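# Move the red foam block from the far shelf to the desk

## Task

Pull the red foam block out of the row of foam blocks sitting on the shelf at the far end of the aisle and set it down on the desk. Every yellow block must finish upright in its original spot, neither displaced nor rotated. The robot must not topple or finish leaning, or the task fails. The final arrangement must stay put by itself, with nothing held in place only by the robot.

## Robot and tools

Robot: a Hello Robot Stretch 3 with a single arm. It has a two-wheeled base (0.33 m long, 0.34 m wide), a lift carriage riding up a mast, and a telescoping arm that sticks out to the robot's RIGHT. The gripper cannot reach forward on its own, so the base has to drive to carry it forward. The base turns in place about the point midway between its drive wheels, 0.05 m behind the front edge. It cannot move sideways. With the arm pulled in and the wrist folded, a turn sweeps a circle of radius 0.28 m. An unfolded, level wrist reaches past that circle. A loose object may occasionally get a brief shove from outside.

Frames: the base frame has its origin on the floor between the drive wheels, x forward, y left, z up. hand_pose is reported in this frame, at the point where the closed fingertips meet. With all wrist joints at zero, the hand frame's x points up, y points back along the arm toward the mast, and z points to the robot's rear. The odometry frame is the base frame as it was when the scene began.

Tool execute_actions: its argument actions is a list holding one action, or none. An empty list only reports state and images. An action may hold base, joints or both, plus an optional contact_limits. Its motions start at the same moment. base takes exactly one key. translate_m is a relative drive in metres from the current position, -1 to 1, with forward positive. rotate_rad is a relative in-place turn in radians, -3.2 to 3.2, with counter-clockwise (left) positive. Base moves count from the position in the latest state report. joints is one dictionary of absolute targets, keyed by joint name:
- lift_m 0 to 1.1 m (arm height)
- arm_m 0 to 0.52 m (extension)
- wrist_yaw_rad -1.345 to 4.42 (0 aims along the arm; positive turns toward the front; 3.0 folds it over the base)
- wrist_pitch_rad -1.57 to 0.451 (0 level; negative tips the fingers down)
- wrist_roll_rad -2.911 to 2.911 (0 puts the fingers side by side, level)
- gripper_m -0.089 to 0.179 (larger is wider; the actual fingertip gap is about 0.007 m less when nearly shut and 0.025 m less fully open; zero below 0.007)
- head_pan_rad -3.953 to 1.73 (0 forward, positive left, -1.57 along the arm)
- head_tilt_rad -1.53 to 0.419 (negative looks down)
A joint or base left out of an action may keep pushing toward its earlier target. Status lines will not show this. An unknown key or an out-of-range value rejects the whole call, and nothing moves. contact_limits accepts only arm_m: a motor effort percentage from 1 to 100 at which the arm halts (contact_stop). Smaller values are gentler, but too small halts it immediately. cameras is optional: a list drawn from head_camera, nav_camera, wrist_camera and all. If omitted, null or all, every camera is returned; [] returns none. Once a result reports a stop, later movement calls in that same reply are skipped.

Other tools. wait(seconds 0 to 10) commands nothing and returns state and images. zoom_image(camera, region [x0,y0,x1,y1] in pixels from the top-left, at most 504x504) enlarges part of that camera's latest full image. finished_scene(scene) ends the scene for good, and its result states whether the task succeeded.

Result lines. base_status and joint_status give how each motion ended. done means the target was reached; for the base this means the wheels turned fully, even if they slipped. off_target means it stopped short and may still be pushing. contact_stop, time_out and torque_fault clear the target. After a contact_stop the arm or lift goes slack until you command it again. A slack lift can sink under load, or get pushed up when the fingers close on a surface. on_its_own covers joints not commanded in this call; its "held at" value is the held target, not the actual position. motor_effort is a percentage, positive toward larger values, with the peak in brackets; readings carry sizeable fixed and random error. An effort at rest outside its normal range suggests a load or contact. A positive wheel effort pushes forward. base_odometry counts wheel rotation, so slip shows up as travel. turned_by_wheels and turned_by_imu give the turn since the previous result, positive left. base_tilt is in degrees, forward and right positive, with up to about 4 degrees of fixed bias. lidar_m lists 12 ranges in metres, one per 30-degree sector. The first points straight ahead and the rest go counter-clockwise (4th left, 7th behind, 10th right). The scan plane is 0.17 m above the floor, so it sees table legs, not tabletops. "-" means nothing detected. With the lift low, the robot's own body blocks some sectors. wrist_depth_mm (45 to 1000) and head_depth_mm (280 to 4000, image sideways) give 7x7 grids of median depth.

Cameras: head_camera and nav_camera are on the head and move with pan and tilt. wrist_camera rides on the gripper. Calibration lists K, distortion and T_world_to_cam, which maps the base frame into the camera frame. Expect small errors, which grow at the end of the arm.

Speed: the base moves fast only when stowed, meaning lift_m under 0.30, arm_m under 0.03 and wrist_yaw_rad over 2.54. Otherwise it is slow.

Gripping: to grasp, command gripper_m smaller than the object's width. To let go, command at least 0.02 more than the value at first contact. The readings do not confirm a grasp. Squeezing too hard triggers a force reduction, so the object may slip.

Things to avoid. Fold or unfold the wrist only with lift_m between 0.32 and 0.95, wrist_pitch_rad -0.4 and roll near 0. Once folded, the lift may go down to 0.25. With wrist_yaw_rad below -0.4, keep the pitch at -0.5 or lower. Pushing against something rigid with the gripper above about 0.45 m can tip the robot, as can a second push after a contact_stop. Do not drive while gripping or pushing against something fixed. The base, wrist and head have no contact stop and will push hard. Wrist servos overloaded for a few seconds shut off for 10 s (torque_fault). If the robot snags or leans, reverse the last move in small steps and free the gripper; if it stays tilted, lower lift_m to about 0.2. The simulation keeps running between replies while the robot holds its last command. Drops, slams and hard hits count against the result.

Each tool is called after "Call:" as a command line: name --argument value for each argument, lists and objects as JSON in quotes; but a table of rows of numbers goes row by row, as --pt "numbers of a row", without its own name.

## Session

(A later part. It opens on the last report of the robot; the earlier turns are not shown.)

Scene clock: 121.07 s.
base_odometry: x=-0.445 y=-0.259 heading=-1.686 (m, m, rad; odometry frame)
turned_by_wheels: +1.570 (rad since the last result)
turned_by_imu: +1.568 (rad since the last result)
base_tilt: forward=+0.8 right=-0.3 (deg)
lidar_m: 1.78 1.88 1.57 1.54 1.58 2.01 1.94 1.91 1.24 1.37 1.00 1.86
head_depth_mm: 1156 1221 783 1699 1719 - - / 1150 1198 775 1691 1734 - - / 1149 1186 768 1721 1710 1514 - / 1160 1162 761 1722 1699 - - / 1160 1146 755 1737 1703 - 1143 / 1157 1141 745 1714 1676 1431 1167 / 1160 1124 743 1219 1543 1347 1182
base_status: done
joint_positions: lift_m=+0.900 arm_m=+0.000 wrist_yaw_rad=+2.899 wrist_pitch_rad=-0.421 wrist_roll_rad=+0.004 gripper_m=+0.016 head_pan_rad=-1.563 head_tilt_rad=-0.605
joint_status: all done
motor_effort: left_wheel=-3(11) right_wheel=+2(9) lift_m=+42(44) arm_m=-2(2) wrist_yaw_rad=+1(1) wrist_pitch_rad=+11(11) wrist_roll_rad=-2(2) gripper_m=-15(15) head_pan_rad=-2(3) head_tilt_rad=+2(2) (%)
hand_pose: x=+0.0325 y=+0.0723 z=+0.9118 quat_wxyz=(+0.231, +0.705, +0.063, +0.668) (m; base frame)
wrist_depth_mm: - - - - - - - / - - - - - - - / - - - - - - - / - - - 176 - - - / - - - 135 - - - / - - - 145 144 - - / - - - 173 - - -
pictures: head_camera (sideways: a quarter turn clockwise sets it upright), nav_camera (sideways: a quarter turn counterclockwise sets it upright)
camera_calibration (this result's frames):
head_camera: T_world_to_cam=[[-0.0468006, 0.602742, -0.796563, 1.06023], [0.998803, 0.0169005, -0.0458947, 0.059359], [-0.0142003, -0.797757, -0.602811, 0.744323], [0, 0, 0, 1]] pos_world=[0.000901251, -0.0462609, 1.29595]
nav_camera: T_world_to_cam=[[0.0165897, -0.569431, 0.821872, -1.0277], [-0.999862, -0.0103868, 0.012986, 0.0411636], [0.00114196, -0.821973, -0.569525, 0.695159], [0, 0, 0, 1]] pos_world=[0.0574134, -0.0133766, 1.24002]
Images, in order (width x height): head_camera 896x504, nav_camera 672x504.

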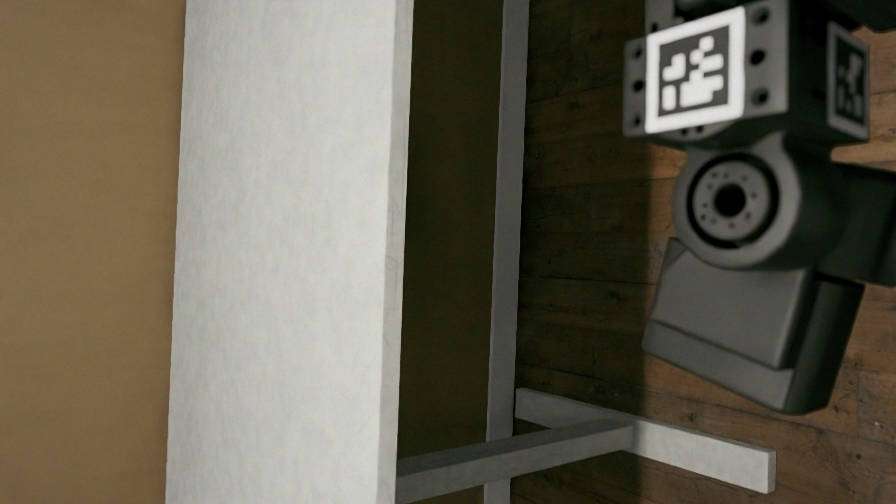

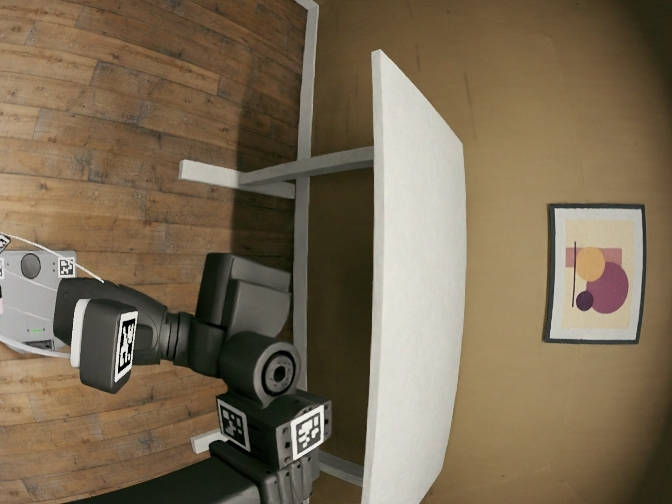

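Call:
execute_actions --actions '[{"joints":{"wrist_yaw_rad":0}}]' --cameras '[]'

Call:
execute_actions --actions '[{"joints":{"lift_m":1.055,"arm_m":0.08}}]' --cameras '[]'

Call:
execute_actions --actions '[{"joints":{"arm_m":0.37}}]' --cameras '["nav_camera"]'

Scene clock: 128.47 s.
base_odometry: x=-0.445 y=-0.259 heading=-1.686 (m, m, rad; odometry frame)
turned_by_wheels: +0.000 (rad since the last result)
turned_by_imu: -0.001 (rad since the last result)
base_tilt: forward=+0.9 right=-0.2 (deg)
lidar_m: 1.79 1.88 1.57 1.54 1.58 2.00 1.94 1.90 1.24 1.36 0.99 1.87
head_depth_mm: 1146 1222 780 1706 1731 - - / 1149 1211 773 1704 1746 - - / 1155 1191 767 1718 1753 - - / 1155 1172 758 1738 512 - - / 1157 1155 752 1727 1690 1394 1198 / 1164 1136 746 1718 1676 1385 1191 / 1164 1124 740 1215 1526 1346 1180
base_status: not commanded
joint_positions: lift_m=+0.900 arm_m=+0.000 wrist_yaw_rad=+0.002 wrist_pitch_rad=-0.421 wrist_roll_rad=+0.003 gripper_m=+0.016 head_pan_rad=-1.563 head_tilt_rad=-0.605
joint_status: all done
motor_effort: left_wheel=-3(3) right_wheel=+2(2) lift_m=+42(42) arm_m=-2(3) wrist_yaw_rad=-1(2) wrist_pitch_rad=+10(10) wrist_roll_rad=-2(2) gripper_m=-14(14) head_pan_rad=-3(2) head_tilt_rad=+2(1) (%)
hand_pose: x=-0.0211 y=-0.3693 z=+0.9118 quat_wxyz=(+0.691, +0.148, -0.692, -0.148) (m; base frame)
wrist_depth_mm: - 662 634 620 592 575 558 / 350 348 343 339 333 330 329 / - - - - - - - / - - - 176 - - - / - - - 135 - - - / - - - 145 144 - - / - - - 174 - - -
pictures: none
No camera images: the call's "cameras" was empty. Leave "cameras" out to get every camera's image.

Scene clock: 130.70 s.
base_odometry: x=-0.445 y=-0.259 heading=-1.686 (m, m, rad; odometry frame)
turned_by_wheels: +0.000 (rad since the last result)
turned_by_imu: +0.000 (rad since the last result)
base_tilt: forward=+0.8 right=-0.1 (deg)
lidar_m: 1.78 1.88 1.56 1.54 1.58 2.01 1.94 1.90 1.24 1.36 1.00 1.86
head_depth_mm: 1107 - - - 1724 1418 1203 / 1131 - - - 1713 1425 1201 / 1160 - - - 1651 1416 1199 / 1155 1239 757 1762 1695 1407 1202 / 1162 1151 753 1734 1690 1401 1191 / 1163 1133 748 1737 1677 1387 1179 / 1160 1121 741 1216 1531 1356 1191
base_status: not commanded
joint_positions: lift_m=+1.055 arm_m=+0.080 wrist_yaw_rad=+0.001 wrist_pitch_rad=-0.421 wrist_roll_rad=+0.003 gripper_m=+0.016 head_pan_rad=-1.563 head_tilt_rad=-0.605
joint_status: all done
motor_effort: left_wheel=-3(3) right_wheel=+2(2) lift_m=+41(43) arm_m=+4(4) wrist_yaw_rad=+0(1) wrist_pitch_rad=+10(10) wrist_roll_rad=-2(2) gripper_m=-15(15) head_pan_rad=-3(3) head_tilt_rad=+2(2) (%)
hand_pose: x=-0.0213 y=-0.4488 z=+1.0668 quat_wxyz=(+0.691, +0.148, -0.692, -0.148) (m; base frame)
wrist_depth_mm: 993 978 968 956 944 940 932 / - - 909 929 895 869 854 / 670 597 590 595 580 567 563 / 440 444 436 176 427 423 419 / 369 363 359 135 341 354 353 / - - 996 145 144 - - / - - - 173 - - -
pictures: none
No camera images: the call's "cameras" was empty. Leave "cameras" out to get every camera's image.

Scene clock: 134.07 s.
base_odometry: x=-0.445 y=-0.259 heading=-1.686 (m, m, rad; odometry frame)
turned_by_wheels: +0.000 (rad since the last result)
turned_by_imu: -0.001 (rad since the last result)
base_tilt: forward=+0.9 right=-0.2 (deg)
lidar_m: 1.78 1.89 1.56 1.54 1.59 2.00 1.94 1.90 1.24 1.37 0.99 1.86
head_depth_mm: - 1125 776 1722 1720 1432 1207 / 1182 1108 772 1713 1711 1414 1204 / - 1026 767 1690 1709 1421 1204 / 1132 1237 725 1703 1693 1419 1202 / 1163 1157 754 1738 1688 1394 1199 / 1166 1134 745 1739 1667 1386 1179 / 1158 1127 739 1214 1542 1343 1182
base_status: not commanded
joint_positions: lift_m=+1.055 arm_m=+0.370 wrist_yaw_rad=+0.000 wrist_pitch_rad=-0.421 wrist_roll_rad=+0.003 gripper_m=+0.016 head_pan_rad=-1.563 head_tilt_rad=-0.605
joint_status: all done
motor_effort: left_wheel=-3(3) right_wheel=+2(2) lift_m=+42(42) arm_m=+4(3) wrist_yaw_rad=+0(0) wrist_pitch_rad=+11(11) wrist_roll_rad=-2(2) gripper_m=-14(15) head_pan_rad=-2(3) head_tilt_rad=+2(2) (%)
hand_pose: x=-0.0214 y=-0.7388 z=+1.0668 quat_wxyz=(+0.691, +0.148, -0.692, -0.148) (m; base frame)
wrist_depth_mm: 719 710 699 703 683 685 686 / 808 766 751 747 733 725 716 / 643 593 581 583 578 566 562 / 442 434 430 176 427 423 421 / 354 348 346 136 333 338 336 / 289 287 296 145 144 280 280 / 247 245 244 173 234 241 239
pictures: nav_camera (sideways: a quarter turn counterclockwise sets it upright)
camera_calibration (this result's frames):
nav_camera: T_world_to_cam=[[0.016542, -0.569433, 0.821872, -1.0277], [-0.999863, -0.0103031, 0.012986, 0.0411637], [0.00107318, -0.821973, -0.569525, 0.695159], [0, 0, 0, 1]] pos_world=[0.0574122, -0.0133808, 1.24002]
Images, in order (width x height): nav_camera 672x504.

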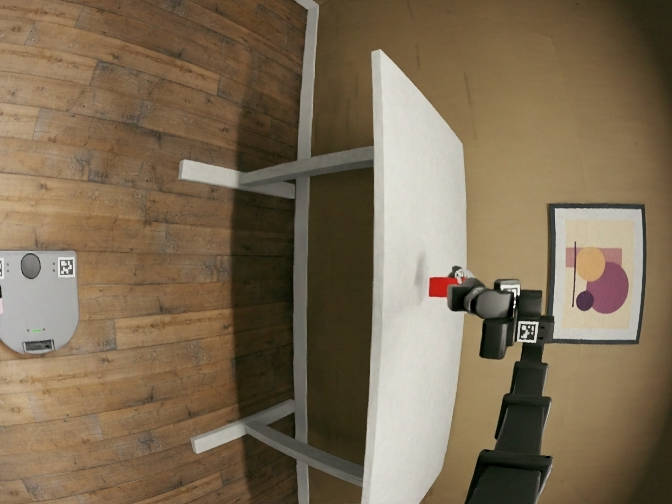

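Call:
execute_actions --actions '[{"joints":{"lift_m":1.007}}]' --cameras '[]'

Call:
execute_actions --actions '[{"joints":{"gripper_m":0.09}}]' --cameras '[]'

Call:
execute_actions --actions '[{"joints":{"arm_m":0.28,"lift_m":1.03}}]' --cameras '["wrist_camera"]'

Scene clock: 140.77 s.
base_odometry: x=-0.445 y=-0.259 heading=-1.686 (m, m, rad; odometry frame)
turned_by_wheels: +0.000 (rad since the last result)
turned_by_imu: -0.001 (rad since the last result)
base_tilt: forward=+0.9 right=-0.2 (deg)
lidar_m: 1.78 1.88 1.57 1.54 1.59 2.00 1.94 1.90 1.24 1.37 1.00 1.87
head_depth_mm: 1151 - 710 1709 1735 1418 1208 / 1129 1040 771 1714 1709 1424 1215 / 1141 - 730 1714 1709 1412 1203 / 1151 1196 720 1722 1699 1405 1197 / 1169 1146 753 1739 1690 1395 1187 / 1161 1137 744 1727 1676 1389 1181 / 1158 1124 737 1204 1537 1346 1182
base_status: not commanded
joint_positions: lift_m=+1.007 arm_m=+0.370 wrist_yaw_rad=+0.000 wrist_pitch_rad=-0.421 wrist_roll_rad=+0.003 gripper_m=+0.016 head_pan_rad=-1.563 head_tilt_rad=-0.605
joint_status: all done
motor_effort: left_wheel=-3(3) right_wheel=+2(2) lift_m=+28(34) arm_m=+4(4) wrist_yaw_rad=+0(0) wrist_pitch_rad=+10(11) wrist_roll_rad=-2(2) gripper_m=-15(15) head_pan_rad=-2(3) head_tilt_rad=+3(3) (%)
hand_pose: x=-0.0214 y=-0.7388 z=+1.0194 quat_wxyz=(+0.691, +0.148, -0.692, -0.148) (m; base frame)
wrist_depth_mm: 717 703 712 691 675 677 674 / 787 717 715 702 688 685 667 / 476 470 462 454 451 451 452 / 347 346 343 176 336 335 330 / 277 275 274 135 263 268 265 / 228 227 234 146 144 224 221 / 194 195 193 173 186 190 190
pictures: none
No camera images: the call's "cameras" was empty. Leave "cameras" out to get every camera's image.

Scene clock: 142.00 s.
base_odometry: x=-0.445 y=-0.259 heading=-1.686 (m, m, rad; odometry frame)
turned_by_wheels: +0.000 (rad since the last result)
turned_by_imu: +0.000 (rad since the last result)
base_tilt: forward=+1.0 right=-0.1 (deg)
lidar_m: 1.78 1.89 1.57 1.54 1.59 2.00 1.94 1.90 1.24 1.36 1.00 1.87
head_depth_mm: 1156 - 711 1707 1723 1423 1207 / 1136 1037 771 1709 1710 1411 1206 / 1141 - 731 1703 1714 1405 1199 / 1149 1200 724 1742 1680 1402 1198 / 1164 1146 754 1722 1690 1390 1192 / 1158 1128 745 1734 1678 1393 1191 / 1163 1127 739 1219 1530 1347 1181
base_status: not commanded
joint_positions: lift_m=+1.007 arm_m=+0.370 wrist_yaw_rad=+0.000 wrist_pitch_rad=-0.421 wrist_roll_rad=+0.003 gripper_m=+0.090 head_pan_rad=-1.563 head_tilt_rad=-0.605
joint_status: all done
motor_effort: left_wheel=-3(3) right_wheel=+2(2) lift_m=+27(28) arm_m=+4(4) wrist_yaw_rad=+0(0) wrist_pitch_rad=+11(10) wrist_roll_rad=-2(2) gripper_m=+0(80) head_pan_rad=-2(2) head_tilt_rad=+2(2) (%)
hand_pose: x=-0.0214 y=-0.7388 z=+1.0194 quat_wxyz=(+0.691, +0.148, -0.692, -0.148) (m; base frame)
wrist_depth_mm: 710 716 703 691 690 675 673 / 773 737 706 703 694 675 662 / 475 472 465 458 452 451 441 / 350 347 344 181 336 336 332 / 274 276 285 138 258 271 267 / 229 228 - 148 209 230 222 / 195 194 193 174 191 186 190
pictures: none
No camera images: the call's "cameras" was empty. Leave "cameras" out to get every camera's image.

Scene clock: 143.90 s.
base_odometry: x=-0.445 y=-0.259 heading=-1.686 (m, m, rad; odometry frame)
turned_by_wheels: +0.000 (rad since the last result)
turned_by_imu: +0.000 (rad since the last result)
base_tilt: forward=+0.9 right=-0.3 (deg)
lidar_m: 1.79 1.88 1.57 1.54 1.59 2.01 1.94 1.90 1.24 1.37 0.99 1.86
head_depth_mm: 1132 - 746 1697 1743 1417 1206 / 1113 1200 737 1713 1725 1424 1199 / 1123 - 730 1715 1701 1425 1199 / 1149 1080 692 1703 1689 1397 1205 / 1155 1152 755 1722 1676 1397 1185 / 1164 1136 745 1732 1684 1397 1183 / 1163 1121 738 1218 1535 1346 1181
base_status: not commanded
joint_positions: lift_m=+1.030 arm_m=+0.280 wrist_yaw_rad=+0.000 wrist_pitch_rad=-0.421 wrist_roll_rad=+0.003 gripper_m=+0.090 head_pan_rad=-1.563 head_tilt_rad=-0.605
joint_status: all done
motor_effort: left_wheel=-3(3) right_wheel=+2(2) lift_m=+42(43) arm_m=-3(3) wrist_yaw_rad=+0(0) wrist_pitch_rad=+11(11) wrist_roll_rad=-2(2) gripper_m=+0(1) head_pan_rad=-2(2) head_tilt_rad=+2(2) (%)
hand_pose: x=-0.0214 y=-0.6493 z=+1.0418 quat_wxyz=(+0.691, +0.148, -0.692, -0.148) (m; base frame)
wrist_depth_mm: 799 794 791 782 777 767 755 / 876 827 804 786 771 772 748 / 535 533 522 516 510 505 507 / 394 390 390 232 383 381 374 / 311 309 318 257 306 301 298 / 257 258 - 253 251 259 249 / 220 220 218 218 215 209 214
pictures: wrist_camera
camera_calibration (this result's frames):
wrist_camera: T_world_to_cam=[[-0.998262, -0.0351091, -0.0473345, 0.015535], [0.0214869, 0.531071, -0.847055, 1.26815], [0.0548773, -0.8466, -0.529393, 0.163568], [0, 0, 0, 1]] pos_world=[-0.0207167, -0.534454, 1.16152]
Images, in order (width x height): wrist_camera 644x364.

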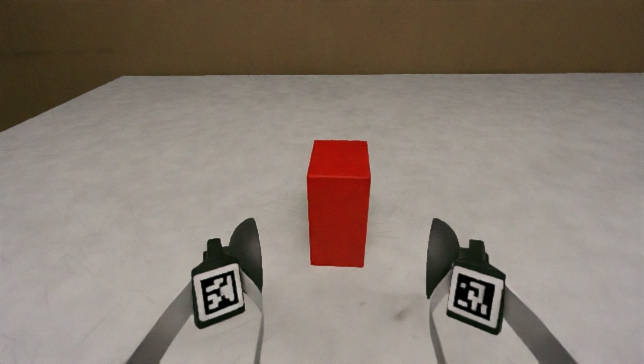

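Call:
finished_scene --scene 2

The scene is finished: the task was done.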